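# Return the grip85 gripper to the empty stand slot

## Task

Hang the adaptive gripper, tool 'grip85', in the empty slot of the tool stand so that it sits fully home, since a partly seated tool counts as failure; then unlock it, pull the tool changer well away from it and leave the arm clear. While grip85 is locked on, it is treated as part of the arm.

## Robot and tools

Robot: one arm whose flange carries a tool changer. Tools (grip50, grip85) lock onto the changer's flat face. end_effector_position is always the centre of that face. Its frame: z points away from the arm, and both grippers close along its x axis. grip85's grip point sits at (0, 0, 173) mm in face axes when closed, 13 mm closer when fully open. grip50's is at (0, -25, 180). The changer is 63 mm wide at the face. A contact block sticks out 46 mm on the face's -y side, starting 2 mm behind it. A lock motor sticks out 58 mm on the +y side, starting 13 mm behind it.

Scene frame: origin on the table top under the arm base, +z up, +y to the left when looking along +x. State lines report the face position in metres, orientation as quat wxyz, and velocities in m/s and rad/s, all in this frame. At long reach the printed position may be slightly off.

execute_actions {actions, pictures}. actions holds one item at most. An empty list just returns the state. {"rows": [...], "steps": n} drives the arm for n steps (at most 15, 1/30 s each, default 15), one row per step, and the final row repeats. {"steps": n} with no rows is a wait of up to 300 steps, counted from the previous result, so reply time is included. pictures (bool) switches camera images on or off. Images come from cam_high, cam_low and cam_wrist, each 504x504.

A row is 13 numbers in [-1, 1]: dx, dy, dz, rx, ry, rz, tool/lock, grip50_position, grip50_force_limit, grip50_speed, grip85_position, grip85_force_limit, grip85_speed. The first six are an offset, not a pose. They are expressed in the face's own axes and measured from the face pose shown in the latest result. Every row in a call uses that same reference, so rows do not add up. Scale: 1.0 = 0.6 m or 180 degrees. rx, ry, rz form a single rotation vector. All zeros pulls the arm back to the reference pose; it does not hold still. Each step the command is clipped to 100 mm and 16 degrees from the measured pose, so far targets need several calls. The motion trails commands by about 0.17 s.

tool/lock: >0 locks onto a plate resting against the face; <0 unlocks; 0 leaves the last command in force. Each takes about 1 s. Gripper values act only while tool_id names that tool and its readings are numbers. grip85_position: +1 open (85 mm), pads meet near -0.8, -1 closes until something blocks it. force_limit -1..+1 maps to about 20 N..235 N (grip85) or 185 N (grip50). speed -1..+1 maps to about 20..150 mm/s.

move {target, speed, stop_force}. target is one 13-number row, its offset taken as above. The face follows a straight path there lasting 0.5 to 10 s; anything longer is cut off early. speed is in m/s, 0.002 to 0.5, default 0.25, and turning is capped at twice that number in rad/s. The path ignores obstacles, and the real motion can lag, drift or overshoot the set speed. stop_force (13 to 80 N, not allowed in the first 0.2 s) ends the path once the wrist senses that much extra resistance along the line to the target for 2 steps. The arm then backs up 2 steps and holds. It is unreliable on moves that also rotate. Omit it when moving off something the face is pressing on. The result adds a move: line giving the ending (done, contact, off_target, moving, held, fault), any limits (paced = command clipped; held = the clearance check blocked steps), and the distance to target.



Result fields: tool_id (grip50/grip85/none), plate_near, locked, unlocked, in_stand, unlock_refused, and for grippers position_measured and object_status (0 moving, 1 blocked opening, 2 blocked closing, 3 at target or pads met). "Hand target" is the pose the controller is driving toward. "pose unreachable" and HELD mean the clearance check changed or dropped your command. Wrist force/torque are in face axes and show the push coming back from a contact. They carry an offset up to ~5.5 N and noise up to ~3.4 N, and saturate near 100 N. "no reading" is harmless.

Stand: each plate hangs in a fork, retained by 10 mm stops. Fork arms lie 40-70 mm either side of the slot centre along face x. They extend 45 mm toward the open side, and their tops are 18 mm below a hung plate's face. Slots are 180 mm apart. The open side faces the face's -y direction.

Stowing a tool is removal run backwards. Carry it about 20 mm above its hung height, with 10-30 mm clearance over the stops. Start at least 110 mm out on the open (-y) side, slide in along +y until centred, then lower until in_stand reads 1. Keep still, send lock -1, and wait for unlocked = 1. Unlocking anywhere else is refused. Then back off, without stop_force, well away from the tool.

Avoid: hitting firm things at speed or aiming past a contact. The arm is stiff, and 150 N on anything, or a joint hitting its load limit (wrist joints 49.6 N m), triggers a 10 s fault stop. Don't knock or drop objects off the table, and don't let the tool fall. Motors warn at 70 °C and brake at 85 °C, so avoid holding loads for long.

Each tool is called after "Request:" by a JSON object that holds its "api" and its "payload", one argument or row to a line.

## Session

Request:
{"api": "execute_actions", "payload": {
  "actions": []
}}

Scene clock: 0.00 s of 6000.00 s.
end_effector_position=(+0.3210, -0.0329, +0.2909) locked=0 unlocked=1 plate_near=0 in_stand=0 unlock_refused=0 tool_id=none grip50_position_measured=n/a grip50_object_status=n/a grip85_position_measured=n/a grip85_object_status=n/a end_effector_quat_wxyz=(+0.365, +0.644, -0.671, +0.040) end_effector_velocity=(+0.000, -0.000, +0.000) end_effector_angular_velocity=(-0.001, +0.000, +0.000)
Joint positions: [-0.234 -1.957  2.506 -1.758 -2.246  3.03 ]
Joint velocities: [-0.     0.    -0.001  0.    -0.001 -0.   ]
Motor temperatures (°C, as the motors report them): [20 21 20 30 26 27]
Wrist force (N, on the end effector, along its own x y z axes, offset not removed): no reading
Wrist torque (N m, same axes, about the end effector's origin, offset not removed): no reading
Hand target: +0.321, -0.033, +0.291; +0.365, +0.644, -0.671, +0.040

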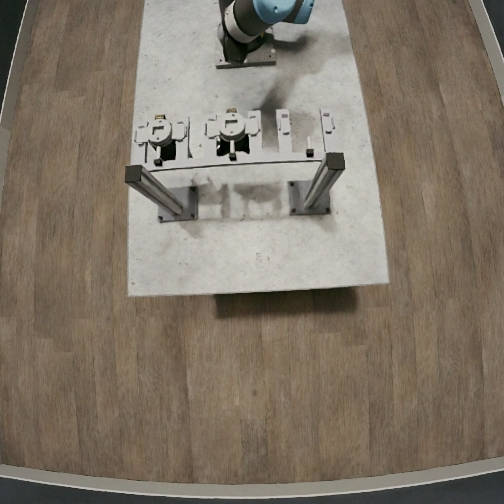

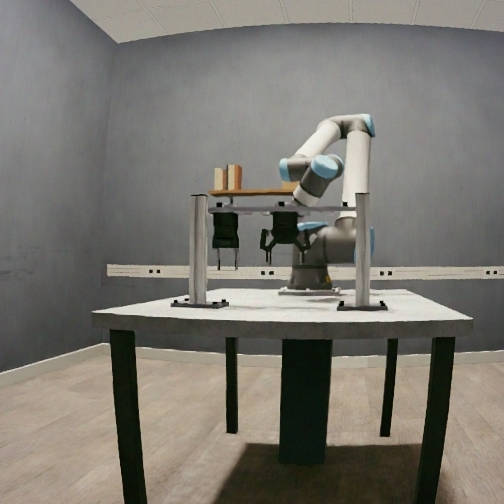

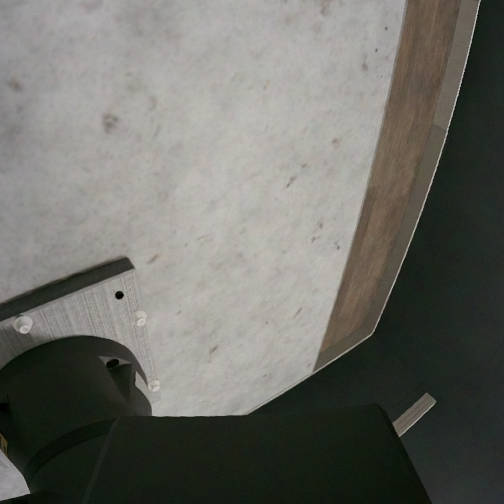

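Request:
{"api": "zoom_image", "payload": {
  "camera": "cam_high",
  "region": [120, 90, 360, 230]
}}

Request:
{"api": "zoom_image", "payload": {
  "camera": "cam_low",
  "region": [170, 150, 400, 320]
}}

Request:
{"api": "zoom_image", "payload": {
  "camera": "cam_high",
  "region": [190, 95, 280, 175]
}}

Region (120, 90, 360, 230) of cam_high's 504x504 image, scaled by 2.100, with more detail than that image has; it fills the top 294 rows of this view, and the rest is white.

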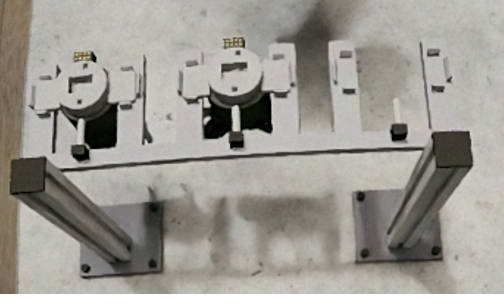

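Region (170, 150, 400, 320) of cam_low's 504x504 image, scaled by 2.191, with more detail than that image has; it fills the top 373 rows of this view, and the rest is white.

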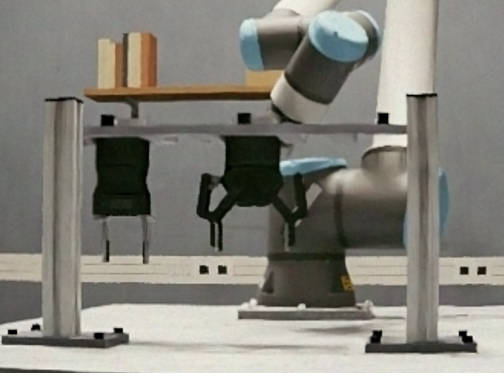

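Region (190, 95, 280, 175) of cam_high's 504x504 image, scaled by 5.600, with more detail than that image has.

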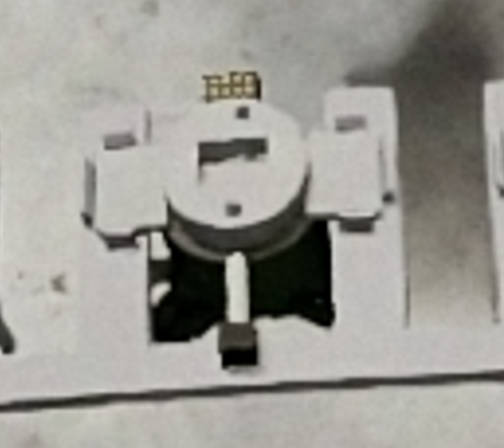

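Request:
{"api": "move", "payload": {
  "target": [0.1227, -0.3749, -0.3148, 0.2933, 0.2034, -0.9029, 0, 1, 0, 0, 1, 0, 0],
  "speed": 0.45
}}

Scene clock: 105.30 s of 6000.00 s.
end_effector_position=(+0.6117, -0.0334, +0.3755) locked=0 unlocked=1 plate_near=0 in_stand=0 unlock_refused=0 tool_id=none grip50_position_measured=n/a grip50_object_status=n/a grip85_position_measured=n/a grip85_object_status=n/a end_effector_quat_wxyz=(+0.000, +0.755, +0.656, -0.000) end_effector_velocity=(+0.001, +0.000, +0.000) end_effector_angular_velocity=(+0.003, +0.004, +0.010)
Joint positions: [-0.296 -1.648  2.099 -2.022 -1.571 -0.203]
Joint velocities: [ 0.     0.002 -0.003  0.005  0.002 -0.01 ]
Motor temperatures (°C, as the motors report them): [20 21 20 30 26 27]
Wrist force (N, on the end effector, along its own x y z axes, offset not removed): [2.1 0.5 4.1]
Wrist torque (N m, same axes, about the end effector's origin, offset not removed): [0.43 -0.45 0.11]
Hand target: +0.612, -0.033, +0.375; +0.000, +0.755, +0.656, -0.000
Off the commanded pose: 0.001 m, 0 deg.
After step 90, 98.30 s passed at rest.
move: done

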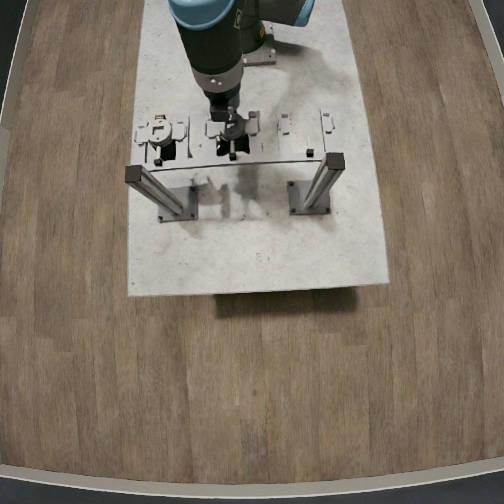

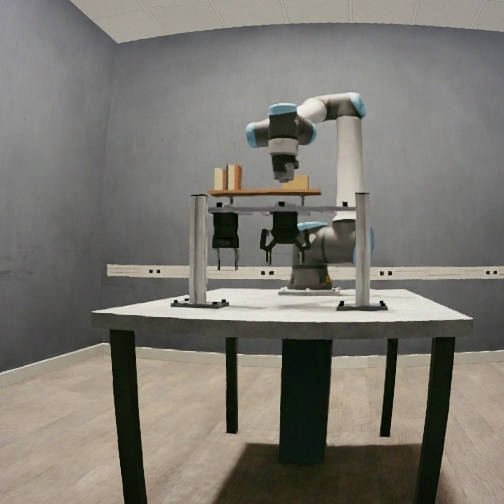

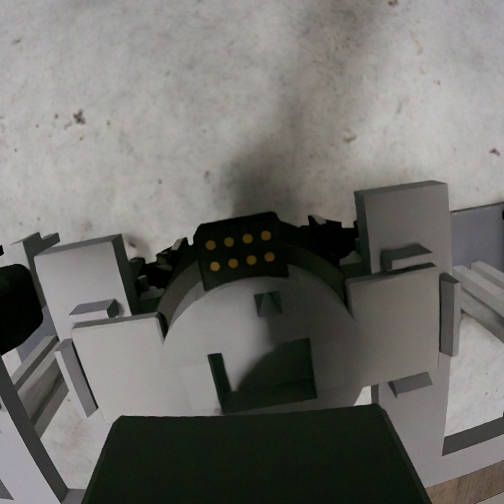

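Request:
{"api": "zoom_image", "payload": {
  "camera": "cam_wrist",
  "region": [170, 200, 330, 300]
}}

Request:
{"api": "zoom_image", "payload": {
  "camera": "cam_wrist",
  "region": [150, 270, 380, 430]
}}

Request:
{"api": "zoom_image", "payload": {
  "camera": "cam_wrist",
  "region": [70, 390, 190, 504]
}}

Request:
{"api": "zoom_image", "payload": {
  "camera": "cam_wrist",
  "region": [320, 390, 440, 504]
}}

Request:
{"api": "zoom_image", "payload": {
  "camera": "cam_wrist",
  "region": [20, 215, 160, 335]
}}

Request:
{"api": "zoom_image", "payload": {
  "camera": "cam_wrist",
  "region": [335, 165, 475, 285]
}}

Region (170, 200, 330, 300) of cam_wrist's 504x504 image, scaled by 3.150, with more detail than that image has; it fills the top 315 rows of this view, and the rest is white.

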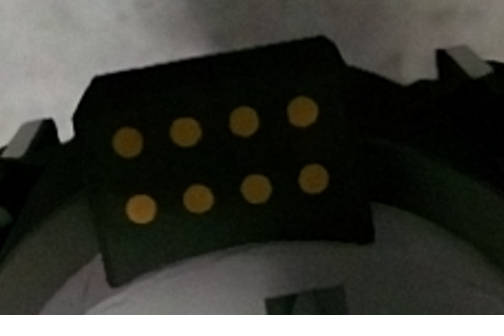

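Region (150, 270, 380, 430) of cam_wrist's 504x504 image, scaled by 2.191, with more detail than that image has; it fills the top 351 rows of this view, and the rest is white.

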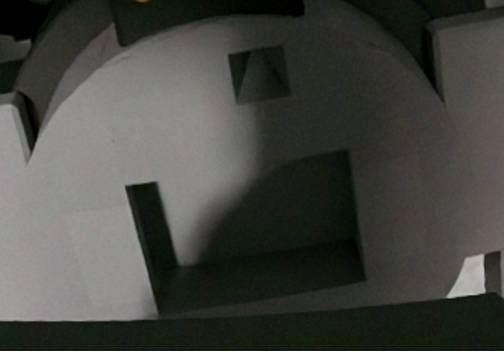

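Region (70, 390, 190, 504) of cam_wrist's 504x504 image, scaled by 4.200, with more detail than that image has; it fills the top 479 rows of this view, and the rest is white.

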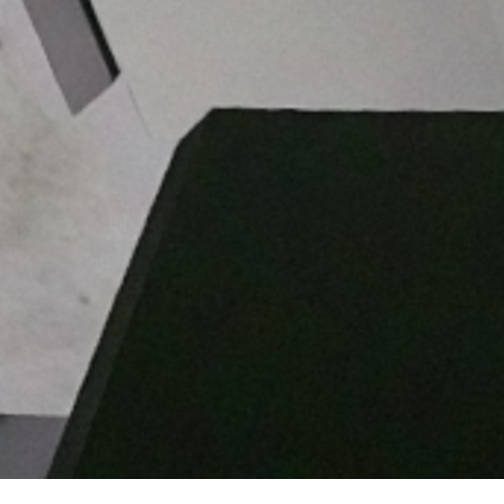

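Region (320, 390, 440, 504) of cam_wrist's 504x504 image, scaled by 4.200, with more detail than that image has; it fills the top 479 rows of this view, and the rest is white.

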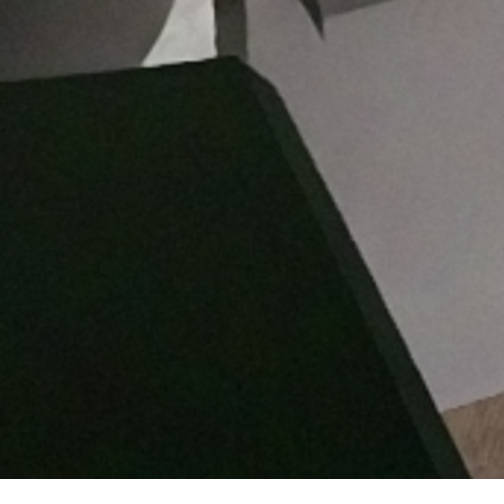

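Region (20, 215, 160, 335) of cam_wrist's 504x504 image, scaled by 3.600, with more detail than that image has; it fills the top 432 rows of this view, and the rest is white.

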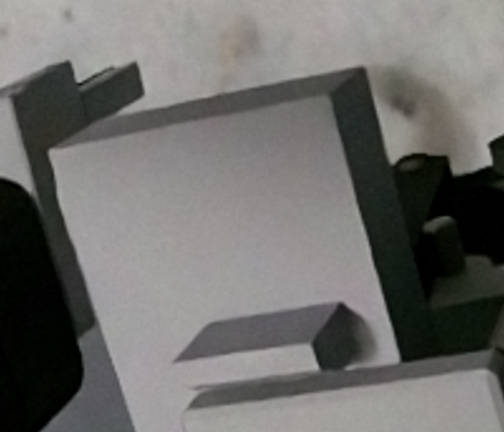

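Region (335, 165, 475, 285) of cam_wrist's 504x504 image, scaled by 3.600, with more detail than that image has; it fills the top 432 rows of this view, and the rest is white.

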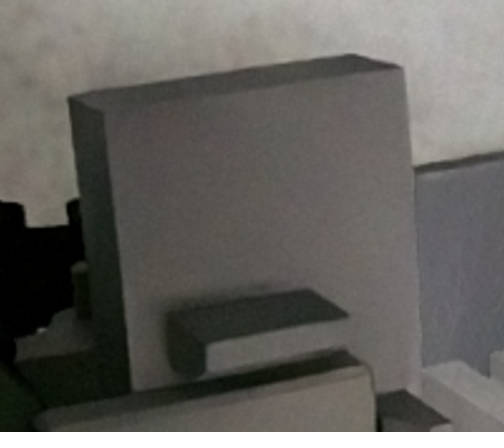

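Request:
{"api": "move", "payload": {
  "target": [0.0075, -0.0015, 0.1017, 0, 0, -0.0433, 0, 1, 0, 0, 1, 0, 0],
  "speed": 0.1
}}

Request:
{"api": "zoom_image", "payload": {
  "camera": "cam_wrist",
  "region": [110, 280, 250, 420]
}}

Request:
{"api": "zoom_image", "payload": {
  "camera": "cam_wrist",
  "region": [250, 280, 390, 420]
}}

Scene clock: 193.63 s of 6000.00 s.
end_effector_position=(+0.6115, -0.0289, +0.3146) locked=0 unlocked=1 plate_near=0 in_stand=0 unlock_refused=0 tool_id=none grip50_position_measured=n/a grip50_object_status=n/a grip85_position_measured=n/a grip85_object_status=n/a end_effector_quat_wxyz=(+0.000, +0.709, +0.705, -0.000) end_effector_velocity=(+0.000, +0.000, -0.002) end_effector_angular_velocity=(-0.000, +0.001, +0.004)
Joint positions: [-0.289 -1.591  2.168 -2.148 -1.571 -0.331]
Joint velocities: [ 0.001  0.003  0.001 -0.004 -0.    -0.003]
Motor temperatures (°C, as the motors report them): [20 21 21 30 26 27]
Wrist force (N, on the end effector, along its own x y z axes, offset not removed): [1.5 0.9 3.6]
Wrist torque (N m, same axes, about the end effector's origin, offset not removed): [0.35 -0.54 0.14]
Hand target: +0.612, -0.029, +0.314; +0.000, +0.709, +0.706, -0.000
Off the commanded pose: 0.000 m, 0 deg.
After step 90, 84.20 s passed at rest.
move: done

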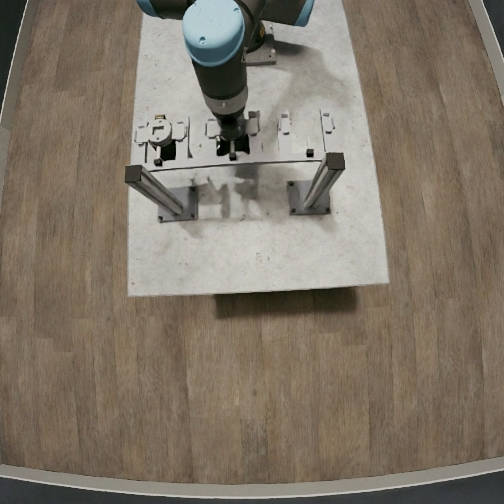

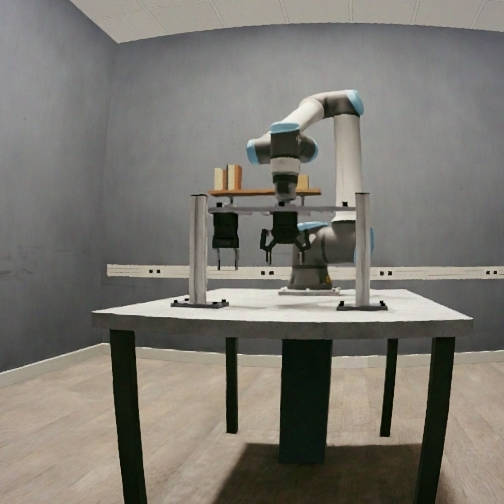

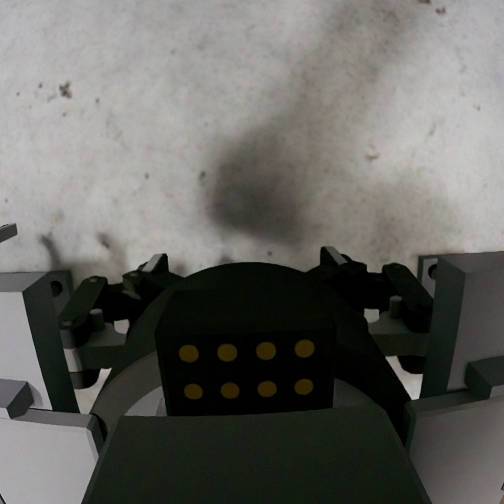

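Region (110, 280, 250, 420) of cam_wrist's 504x504 image, scaled by 3.600, with more detail than that image has.

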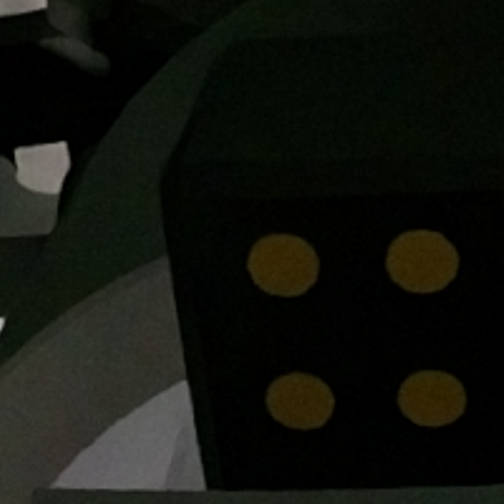

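Region (250, 280, 390, 420) of cam_wrist's 504x504 image, scaled by 3.600, with more detail than that image has.

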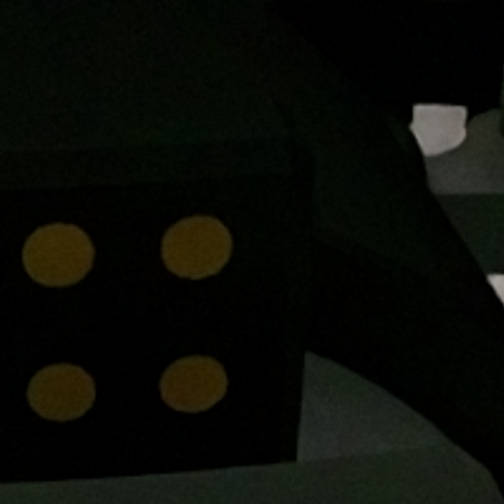

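Request:
{"api": "move", "payload": {
  "target": [0, 0.001, 0.0218, 0, 0, 0.0017, 0, 1, 0, 0, 1, 0, 0],
  "speed": 0.008,
  "stop_force": 15
}}

Request:
{"api": "move", "payload": {
  "target": [0, 0, 0.006, 0, 0, 0, 0, 1, 0, 0, 1, 0, 0],
  "speed": 0.002,
  "stop_force": 15
}}

Request:
{"api": "execute_actions", "payload": {
  "actions": [
    {"rows": [[0, 0, 0, 0, 0, 0, 1, 1, 0, 0, 1, 0, 0]], "steps": 15}
  ],
  "pictures": false
}}

Request:
{"api": "execute_actions", "payload": {
  "actions": [
    {"steps": 28}
  ],
  "pictures": false
}}

Request:
{"api": "move", "payload": {
  "target": [0, 0, -0.0333, 0, 0, 0, 0, 1, 0, 0, 1, 0, 0],
  "speed": 0.04
}}

Request:
{"api": "zoom_image", "payload": {
  "camera": "cam_wrist",
  "region": [0, 250, 160, 410]
}}

Request:
{"api": "zoom_image", "payload": {
  "camera": "cam_wrist",
  "region": [344, 235, 504, 395]
}}

Scene clock: 283.53 s of 6000.00 s.
end_effector_position=(+0.6121, -0.0289, +0.3017) locked=0 unlocked=1 plate_near=0 in_stand=1 unlock_refused=0 tool_id=none grip50_position_measured=n/a grip50_object_status=n/a grip85_position_measured=n/a grip85_object_status=n/a end_effector_quat_wxyz=(+0.000, +0.711, +0.704, -0.000) end_effector_velocity=(+0.000, -0.001, -0.001) end_effector_angular_velocity=(+0.001, -0.001, -0.002)
Joint positions: [-0.289 -1.576  2.18  -2.175 -1.571 -0.326]
Joint velocities: [-0.001  0.002  0.001 -0.003  0.001  0.001]
Motor temperatures (°C, as the motors report them): [20 21 21 30 26 27]
Wrist force (N, on the end effector, along its own x y z axes, offset not removed): [1.5 -0.5 1.3]
Wrist torque (N m, same axes, about the end effector's origin, offset not removed): [0.26 -0.55 0.15]
Hand target: +0.612, -0.029, +0.302; +0.000, +0.711, +0.704, -0.000
Off the commanded pose: 0.000 m, 0 deg.
After step 90, 85.07 s passed at rest.
move: done

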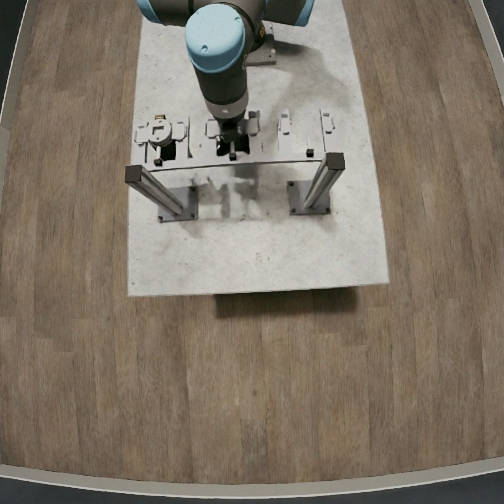

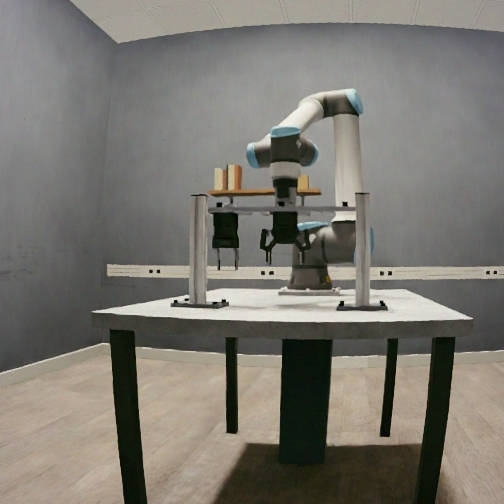

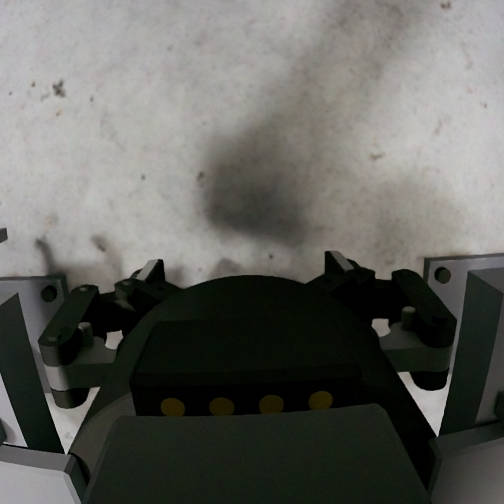

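Scene clock: 284.77 s of 6000.00 s.
end_effector_position=(+0.6122, -0.0289, +0.3000) locked=0 unlocked=1 plate_near=1 in_stand=1 unlock_refused=0 tool_id=none grip50_position_measured=n/a grip50_object_status=n/a grip85_position_measured=n/a grip85_object_status=n/a end_effector_quat_wxyz=(+0.001, +0.711, +0.704, -0.000) end_effector_velocity=(-0.000, -0.000, -0.000) end_effector_angular_velocity=(+0.001, +0.001, -0.000)
Joint positions: [-0.289 -1.574  2.181 -2.179 -1.571 -0.326]
Joint velocities: [-0.001  0.     0.     0.     0.    -0.   ]
Motor temperatures (°C, as the motors report them): [20 21 21 30 26 27]
Wrist force (N, on the end effector, along its own x y z axes, offset not removed): [-0.5 -3.9 -21.3]
Wrist torque (N m, same axes, about the end effector's origin, offset not removed): [1.11 0.16 0.14]
Hand target: +0.612, -0.029, +0.300; +0.000, +0.711, +0.704, -0.000
Off the commanded pose: 0.002 m, 0 deg.
move: contact

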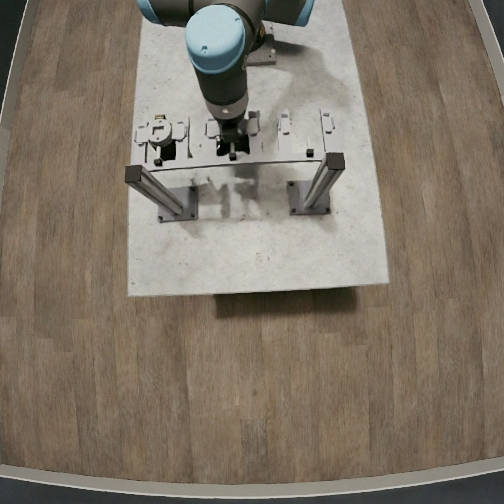

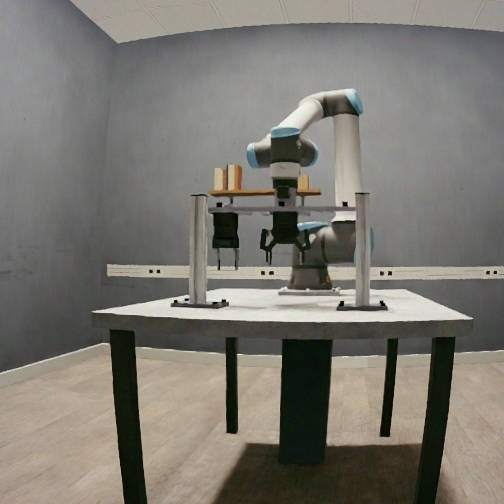

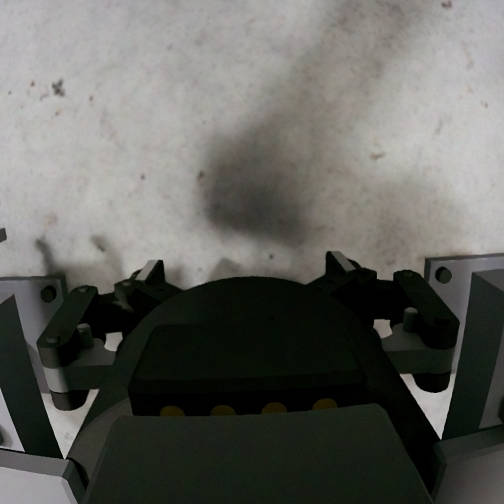

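Scene clock: 285.27 s of 6000.00 s.
end_effector_position=(+0.6122, -0.0289, +0.3000) locked=0 unlocked=0 plate_near=1 in_stand=1 unlock_refused=0 tool_id=none grip50_position_measured=n/a grip50_object_status=n/a grip85_position_measured=n/a grip85_object_status=n/a end_effector_quat_wxyz=(+0.001, +0.711, +0.704, -0.000) end_effector_velocity=(+0.000, -0.000, -0.000) end_effector_angular_velocity=(-0.000, +0.000, -0.000)
Joint positions: [-0.289 -1.574  2.181 -2.179 -1.571 -0.326]
Joint velocities: [ 0.  0.  0. -0. -0.  0.]
Motor temperatures (°C, as the motors report them): [20 21 21 30 26 27]
Wrist force (N, on the end effector, along its own x y z axes, offset not removed): [3.6 -1.0 -20.5]
Wrist torque (N m, same axes, about the end effector's origin, offset not removed): [1.12 -0.12 0.04]
Hand target: +0.612, -0.029, +0.300; +0.001, +0.711, +0.704, -0.000
Off the commanded pose: 0.000 m, 0 deg.
Steps of this call (steps 1 to 15: all 15 steps of this action). Readings (end_effector_position | what the end effector reports):
1: (+0.6122, -0.0289, +0.3000) | locked=0 unlocked=0 plate_near=1 in_stand=1 unlock_refused=0 tool_id=none grip50_position_measured=n/a grip50_object_status=n/a grip85_position_measured=n/a grip85_object_status=n/a
2: (+0.6122, -0.0289, +0.3000) | locked=0 unlocked=0 plate_near=1 in_stand=1 unlock_refused=0 tool_id=none grip50_position_measured=n/a grip50_object_status=n/a grip85_position_measured=n/a grip85_object_status=n/a
4: (+0.6122, -0.0289, +0.3000) | locked=0 unlocked=0 plate_near=1 in_stand=1 unlock_refused=0 tool_id=none grip50_position_measured=n/a grip50_object_status=n/a grip85_position_measured=n/a grip85_object_status=n/a
8: (+0.6122, -0.0289, +0.3000) | locked=0 unlocked=0 plate_near=1 in_stand=1 unlock_refused=0 tool_id=none grip50_position_measured=n/a grip50_object_status=n/a grip85_position_measured=n/a grip85_object_status=n/a
15: the state above

Scene clock: 286.20 s of 6000.00 s.
end_effector_position=(+0.6122, -0.0289, +0.3000) locked=1 unlocked=0 plate_near=1 in_stand=1 unlock_refused=0 tool_id=grip85 grip50_position_measured=n/a grip50_object_status=n/a grip85_position_measured=n/a grip85_object_status=n/a end_effector_quat_wxyz=(+0.001, +0.711, +0.704, -0.000) end_effector_velocity=(+0.001, +0.002, +0.000) end_effector_angular_velocity=(+0.002, -0.001, +0.002)
Joint positions: [-0.289 -1.574  2.181 -2.179 -1.571 -0.326]
Joint velocities: [ 0.003  0.001 -0.001 -0.     0.002  0.   ]
Motor temperatures (°C, as the motors report them): [20 21 21 30 26 27]
Wrist force (N, on the end effector, along its own x y z axes, offset not removed): [-1.7 -2.4 -36.2]
Wrist torque (N m, same axes, about the end effector's origin, offset not removed): [0.91 1.81 0.08]
Hand target: +0.612, -0.029, +0.300; +0.001, +0.711, +0.704, -0.000
Off the commanded pose: 0.000 m, 0 deg.
Steps of this call (steps 1 to 28: nothing new was sent). Readings (end_effector_position | what the end effector reports):
1: (+0.6122, -0.0289, +0.3000) | locked=0 unlocked=0 plate_near=1 in_stand=1 unlock_refused=0 tool_id=none grip50_position_measured=n/a grip50_object_status=n/a grip85_position_measured=n/a grip85_object_status=n/a
2: (+0.6122, -0.0289, +0.3000) | locked=0 unlocked=0 plate_near=1 in_stand=1 unlock_refused=0 tool_id=none grip50_position_measured=n/a grip50_object_status=n/a grip85_position_measured=n/a grip85_object_status=n/a
4: (+0.6122, -0.0289, +0.3000) | locked=0 unlocked=0 plate_near=1 in_stand=1 unlock_refused=0 tool_id=none grip50_position_measured=n/a grip50_object_status=n/a grip85_position_measured=n/a grip85_object_status=n/a
8: (+0.6122, -0.0289, +0.3000) | locked=0 unlocked=0 plate_near=1 in_stand=1 unlock_refused=0 tool_id=none grip50_position_measured=n/a grip50_object_status=n/a grip85_position_measured=n/a grip85_object_status=n/a
28: the state above

Scene clock: 287.03 s of 6000.00 s.
end_effector_position=(+0.6122, -0.0289, +0.3198) locked=1 unlocked=0 plate_near=1 in_stand=0 unlock_refused=0 tool_id=grip85 grip50_position_measured=n/a grip50_object_status=n/a grip85_position_measured=n/a grip85_object_status=n/a end_effector_quat_wxyz=(+0.001, +0.711, +0.704, -0.000) end_effector_velocity=(-0.000, +0.001, +0.002) end_effector_angular_velocity=(+0.001, +0.000, +0.001)
Joint positions: [-0.289 -1.596  2.161 -2.137 -1.571 -0.326]
Joint velocities: [ 0.001 -0.002 -0.002  0.005  0.001  0.   ]
Motor temperatures (°C, as the motors report them): [20 21 21 30 26 27]
Wrist force (N, on the end effector, along its own x y z axes, offset not removed): [-3.5 -3.2 3.2]
Wrist torque (N m, same axes, about the end effector's origin, offset not removed): [0.21 -0.11 0.12]
Hand target: +0.612, -0.029, +0.320; +0.001, +0.711, +0.704, -0.000
Off the commanded pose: 0.000 m, 0 deg.
move: done

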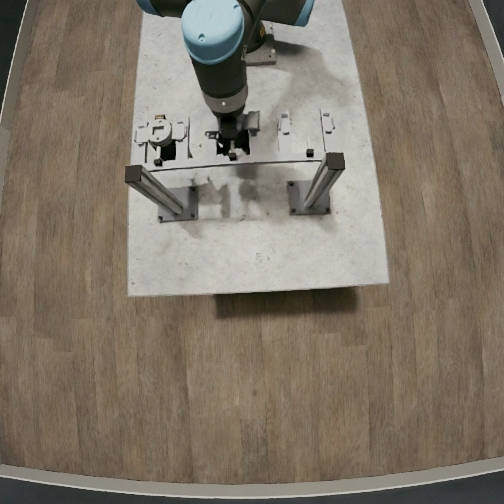

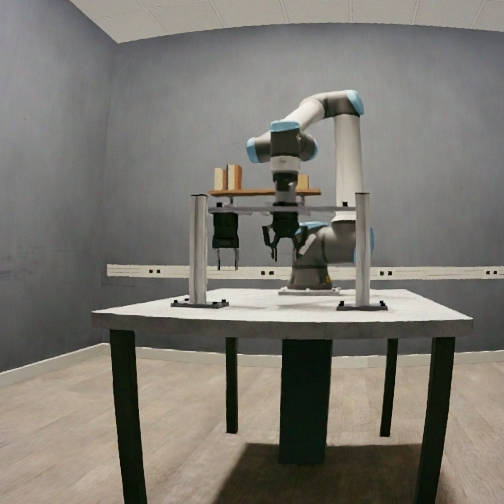

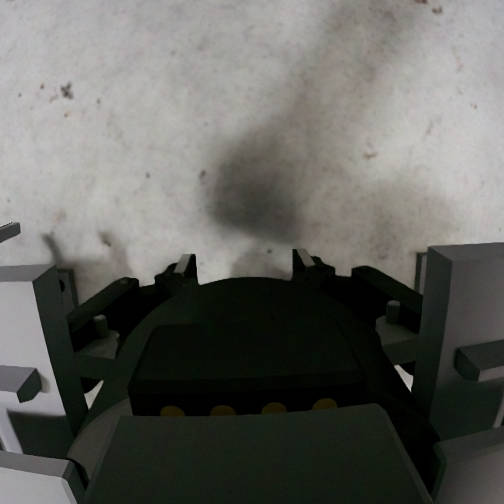

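Region (0, 250, 160, 410) of cam_wrist's 504x504 image, scaled by 3.150, with more detail than that image has.

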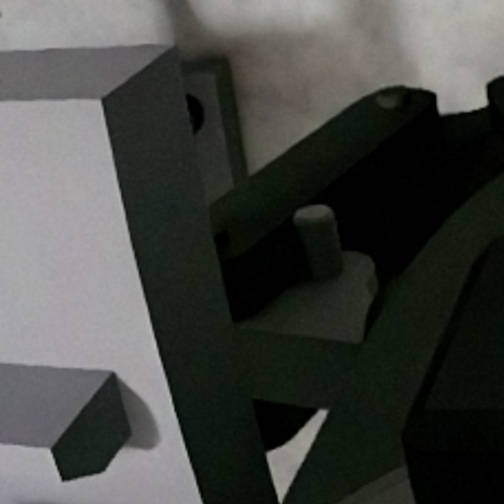

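Region (344, 235, 504, 395) of cam_wrist's 504x504 image, scaled by 3.150, with more detail than that image has.

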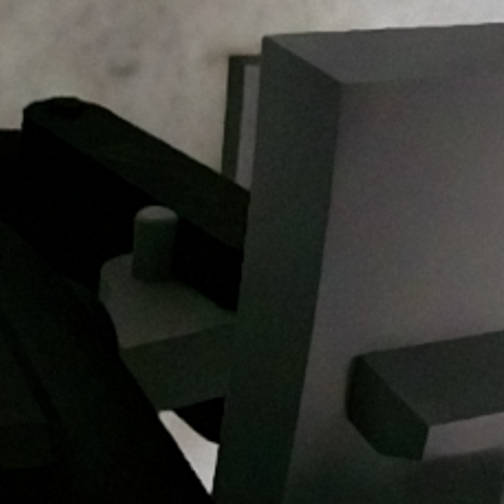

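I'll check the current state first.

Request:
{"api": "execute_actions", "payload": {
  "actions": []
}}

Scene clock: 304.73 s of 6000.00 s.
end_effector_position=(+0.6122, -0.0289, +0.3200) locked=1 unlocked=0 plate_near=1 in_stand=0 unlock_refused=0 tool_id=grip85 grip50_position_measured=n/a grip50_object_status=n/a grip85_position_measured=3 grip85_object_status=3 end_effector_quat_wxyz=(+0.001, +0.711, +0.704, -0.000) end_effector_velocity=(-0.000, +0.001, -0.000) end_effector_angular_velocity=(-0.000, +0.001, +0.000)
Joint positions: [-0.289 -1.596  2.161 -2.137 -1.571 -0.326]
Joint velocities: [ 0.001 -0.     0.001 -0.    -0.001  0.001]
Motor temperatures (°C, as the motors report them): [20 21 21 30 26 27]
Wrist force (N, on the end effector, along its own x y z axes, offset not removed): [3.1 -0.8 2.7]
Wrist torque (N m, same axes, about the end effector's origin, offset not removed): [0.28 -0.59 0.08]
Hand target: +0.612, -0.029, +0.320; +0.001, +0.711, +0.704, -0.000
Off the commanded pose: 0.000 m, 0 deg.
Steps of this call (steps 1 to 130: nothing new was sent; then 13.37 s passed at rest). Readings (end_effector_position | what the end effector reports):
1: (+0.6122, -0.0289, +0.3198) | locked=1 unlocked=0 plate_near=1 in_stand=0 unlock_refused=0 tool_id=grip85 grip50_position_measured=n/a grip50_object_status=n/a grip85_position_measured=n/a grip85_object_status=n/a
2: (+0.6122, -0.0289, +0.3199) | locked=1 unlocked=0 plate_near=1 in_stand=0 unlock_refused=0 tool_id=grip85 grip50_position_measured=n/a grip50_object_status=n/a grip85_position_measured=n/a grip85_object_status=n/a
4: (+0.6122, -0.0289, +0.3199) | locked=1 unlocked=0 plate_near=1 in_stand=0 unlock_refused=0 tool_id=grip85 grip50_position_measured=n/a grip50_object_status=n/a grip85_position_measured=n/a grip85_object_status=n/a
8: (+0.6122, -0.0289, +0.3200) | locked=1 unlocked=0 plate_near=1 in_stand=0 unlock_refused=0 tool_id=grip85 grip50_position_measured=n/a grip50_object_status=n/a grip85_position_measured=n/a grip85_object_status=n/a
130: the state above

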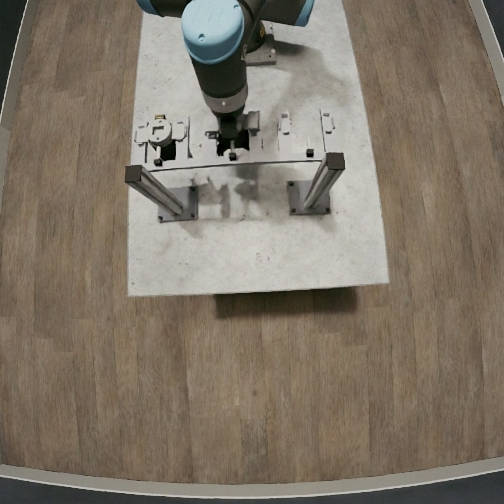

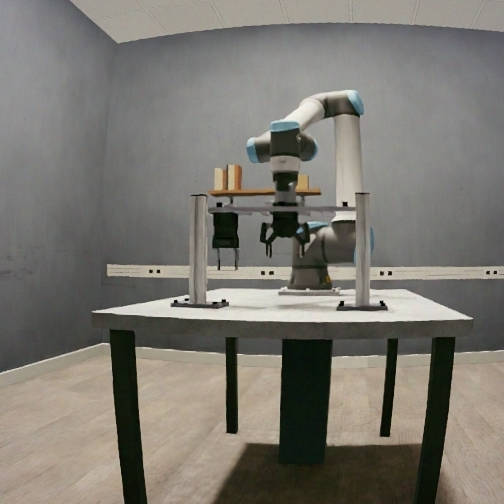

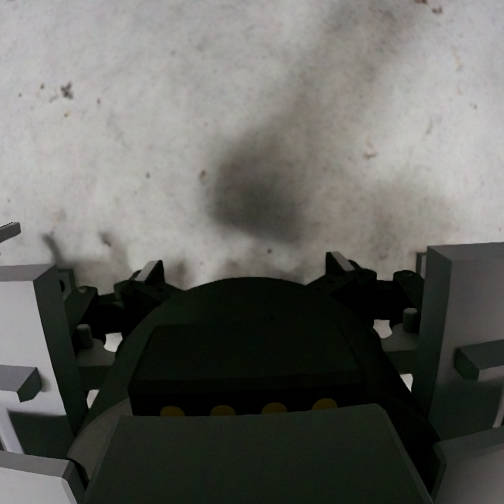

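Request:
{"api": "move", "payload": {
  "target": [0, -0.1867, 0, 0, 0, 0, 0, 1, 0, 0, 1, 0, 0],
  "speed": 0.1
}}

Request:
{"api": "move", "payload": {
  "target": [0.3005, 0, 0, 0, 0, 0, 0, 1, 0, 0, 1, 0, 0],
  "speed": 0.2
}}

Scene clock: 319.80 s of 6000.00 s.
end_effector_position=(+0.5004, -0.0276, +0.3196) locked=1 unlocked=0 plate_near=1 in_stand=0 unlock_refused=0 tool_id=grip85 grip50_position_measured=n/a grip50_object_status=n/a grip85_position_measured=3 grip85_object_status=3 end_effector_quat_wxyz=(+0.001, +0.711, +0.704, -0.000) end_effector_velocity=(-0.002, -0.000, -0.000) end_effector_angular_velocity=(+0.001, +0.001, -0.001)
Joint positions: [-0.363 -1.807  2.338 -2.103 -1.571 -0.4  ]
Joint velocities: [-0.003 -0.004  0.004  0.002  0.001 -0.001]
Motor temperatures (°C, as the motors report them): [20 21 21 30 26 27]
Wrist force (N, on the end effector, along its own x y z axes, offset not removed): [-1.0 0.0 4.7]
Wrist torque (N m, same axes, about the end effector's origin, offset not removed): [0.41 -0.37 0.13]
Hand target: +0.500, -0.028, +0.320; +0.001, +0.711, +0.704, -0.000
Off the commanded pose: 0.000 m, 0 deg.
After step 90, 10.50 s passed at rest.
move: done

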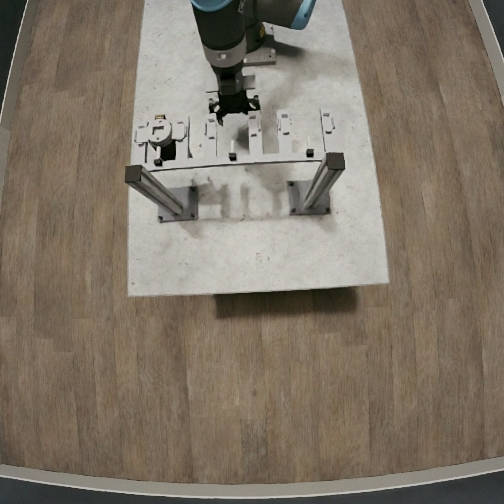

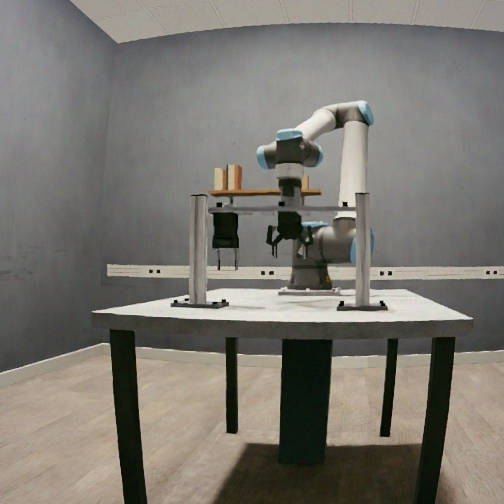

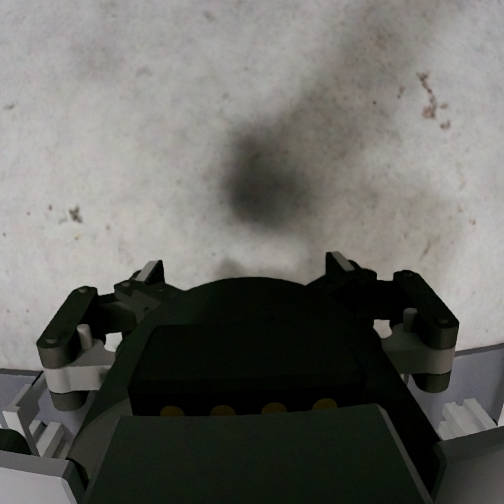

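Scene clock: 321.27 s of 6000.00 s.
end_effector_position=(+0.5024, +0.1524, +0.3194) locked=1 unlocked=0 plate_near=1 in_stand=0 unlock_refused=0 tool_id=grip85 grip50_position_measured=n/a grip50_object_status=n/a grip85_position_measured=3 grip85_object_status=3 end_effector_quat_wxyz=(+0.001, +0.711, +0.704, -0.000) end_effector_velocity=(+0.000, +0.002, -0.000) end_effector_angular_velocity=(-0.001, +0.000, +0.000)
Joint positions: [ 0.003 -1.758  2.302 -2.117 -1.572 -0.034]
Joint velocities: [ 0.004  0.002 -0.002 -0.    -0.001  0.004]
Motor temperatures (°C, as the motors report them): [20 21 21 30 26 27]
Wrist force (N, on the end effector, along its own x y z axes, offset not removed): [-0.1 2.7 3.2]
Wrist torque (N m, same axes, about the end effector's origin, offset not removed): [0.56 -0.41 0.02]
Hand target: +0.502, +0.153, +0.319; +0.001, +0.711, +0.704, -0.000
Off the commanded pose: 0.000 m, 0 deg.
move: done

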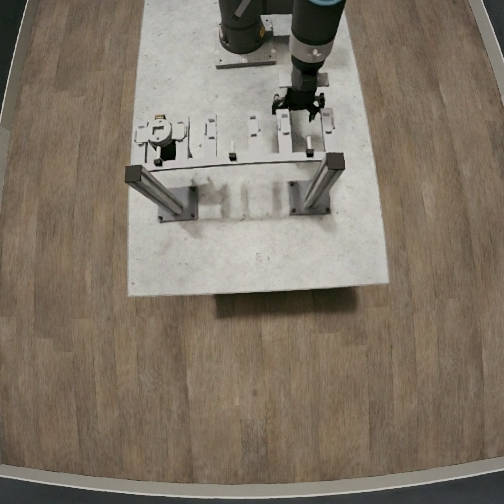

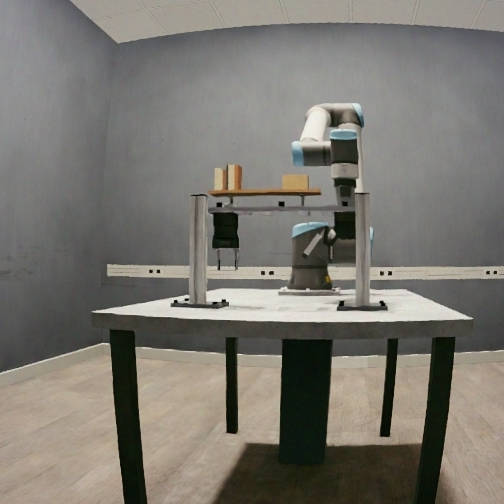

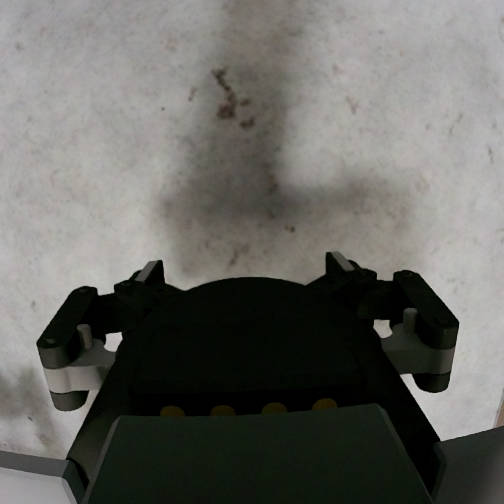

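Request:
{"api": "move", "payload": {
  "target": [0, 0.1833, -0.001, 0, 0, 0, 0, 1, 0, 0, 1, 0, 0],
  "speed": 0.08,
  "stop_force": 25
}}

Request:
{"api": "zoom_image", "payload": {
  "camera": "cam_wrist",
  "region": [0, 250, 160, 410]
}}

Request:
{"api": "zoom_image", "payload": {
  "camera": "cam_wrist",
  "region": [344, 235, 504, 395]
}}

Scene clock: 330.73 s of 6000.00 s.
end_effector_position=(+0.6122, +0.1511, +0.3203) locked=1 unlocked=0 plate_near=1 in_stand=0 unlock_refused=0 tool_id=grip85 grip50_position_measured=n/a grip50_object_status=n/a grip85_position_measured=3 grip85_object_status=3 end_effector_quat_wxyz=(+0.001, +0.711, +0.704, -0.000) end_effector_velocity=(+0.002, -0.000, +0.000) end_effector_angular_velocity=(-0.001, -0.000, +0.000)
Joint positions: [ 0.009 -1.566  2.131 -2.137 -1.572 -0.028]
Joint velocities: [-0.     0.003 -0.004  0.    -0.001 -0.   ]
Motor temperatures (°C, as the motors report them): [20 21 21 30 26 27]
Wrist force (N, on the end effector, along its own x y z axes, offset not removed): [0.4 -2.9 1.6]
Wrist torque (N m, same axes, about the end effector's origin, offset not removed): [0.06 -0.46 0.07]
Hand target: +0.612, +0.151, +0.320; +0.001, +0.711, +0.704, -0.000
Off the commanded pose: 0.000 m, 0 deg.
After step 90, 4.67 s passed at rest.
move: done

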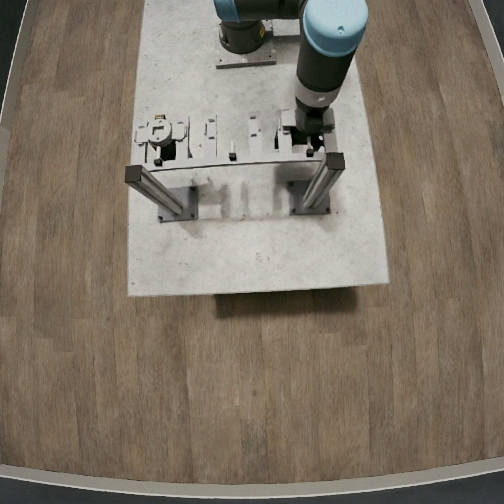

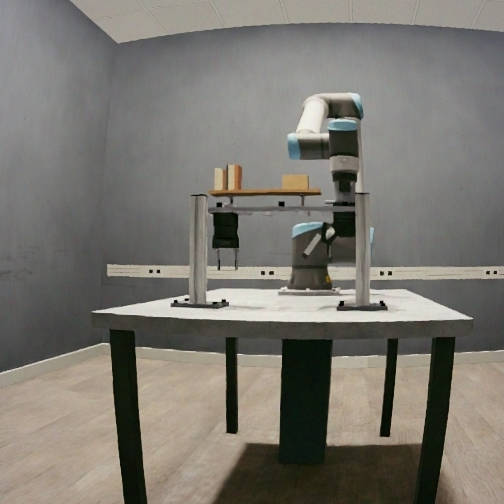

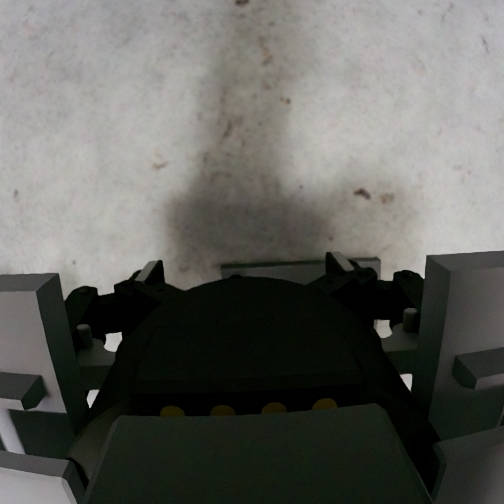

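Region (0, 250, 160, 410) of cam_wrist's 504x504 image, scaled by 3.150, with more detail than that image has.

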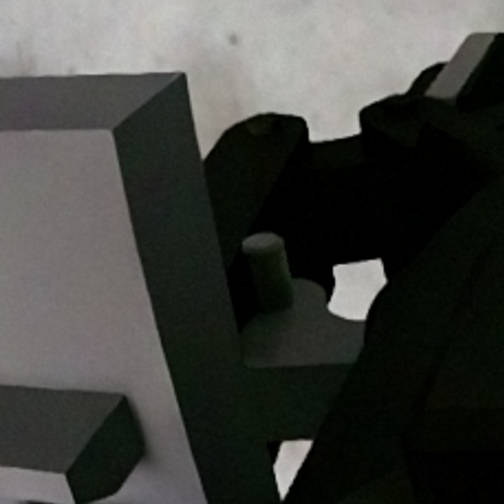

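Region (344, 235, 504, 395) of cam_wrist's 504x504 image, scaled by 3.150, with more detail than that image has.

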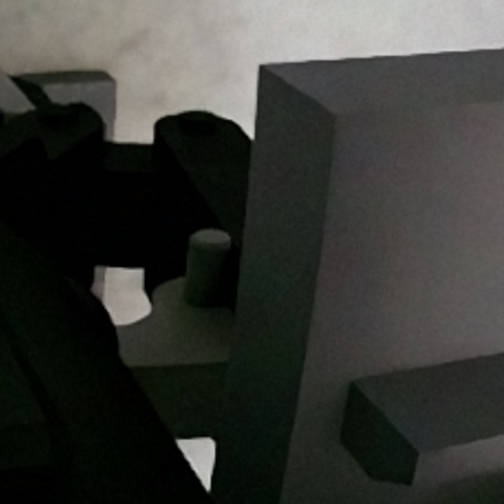

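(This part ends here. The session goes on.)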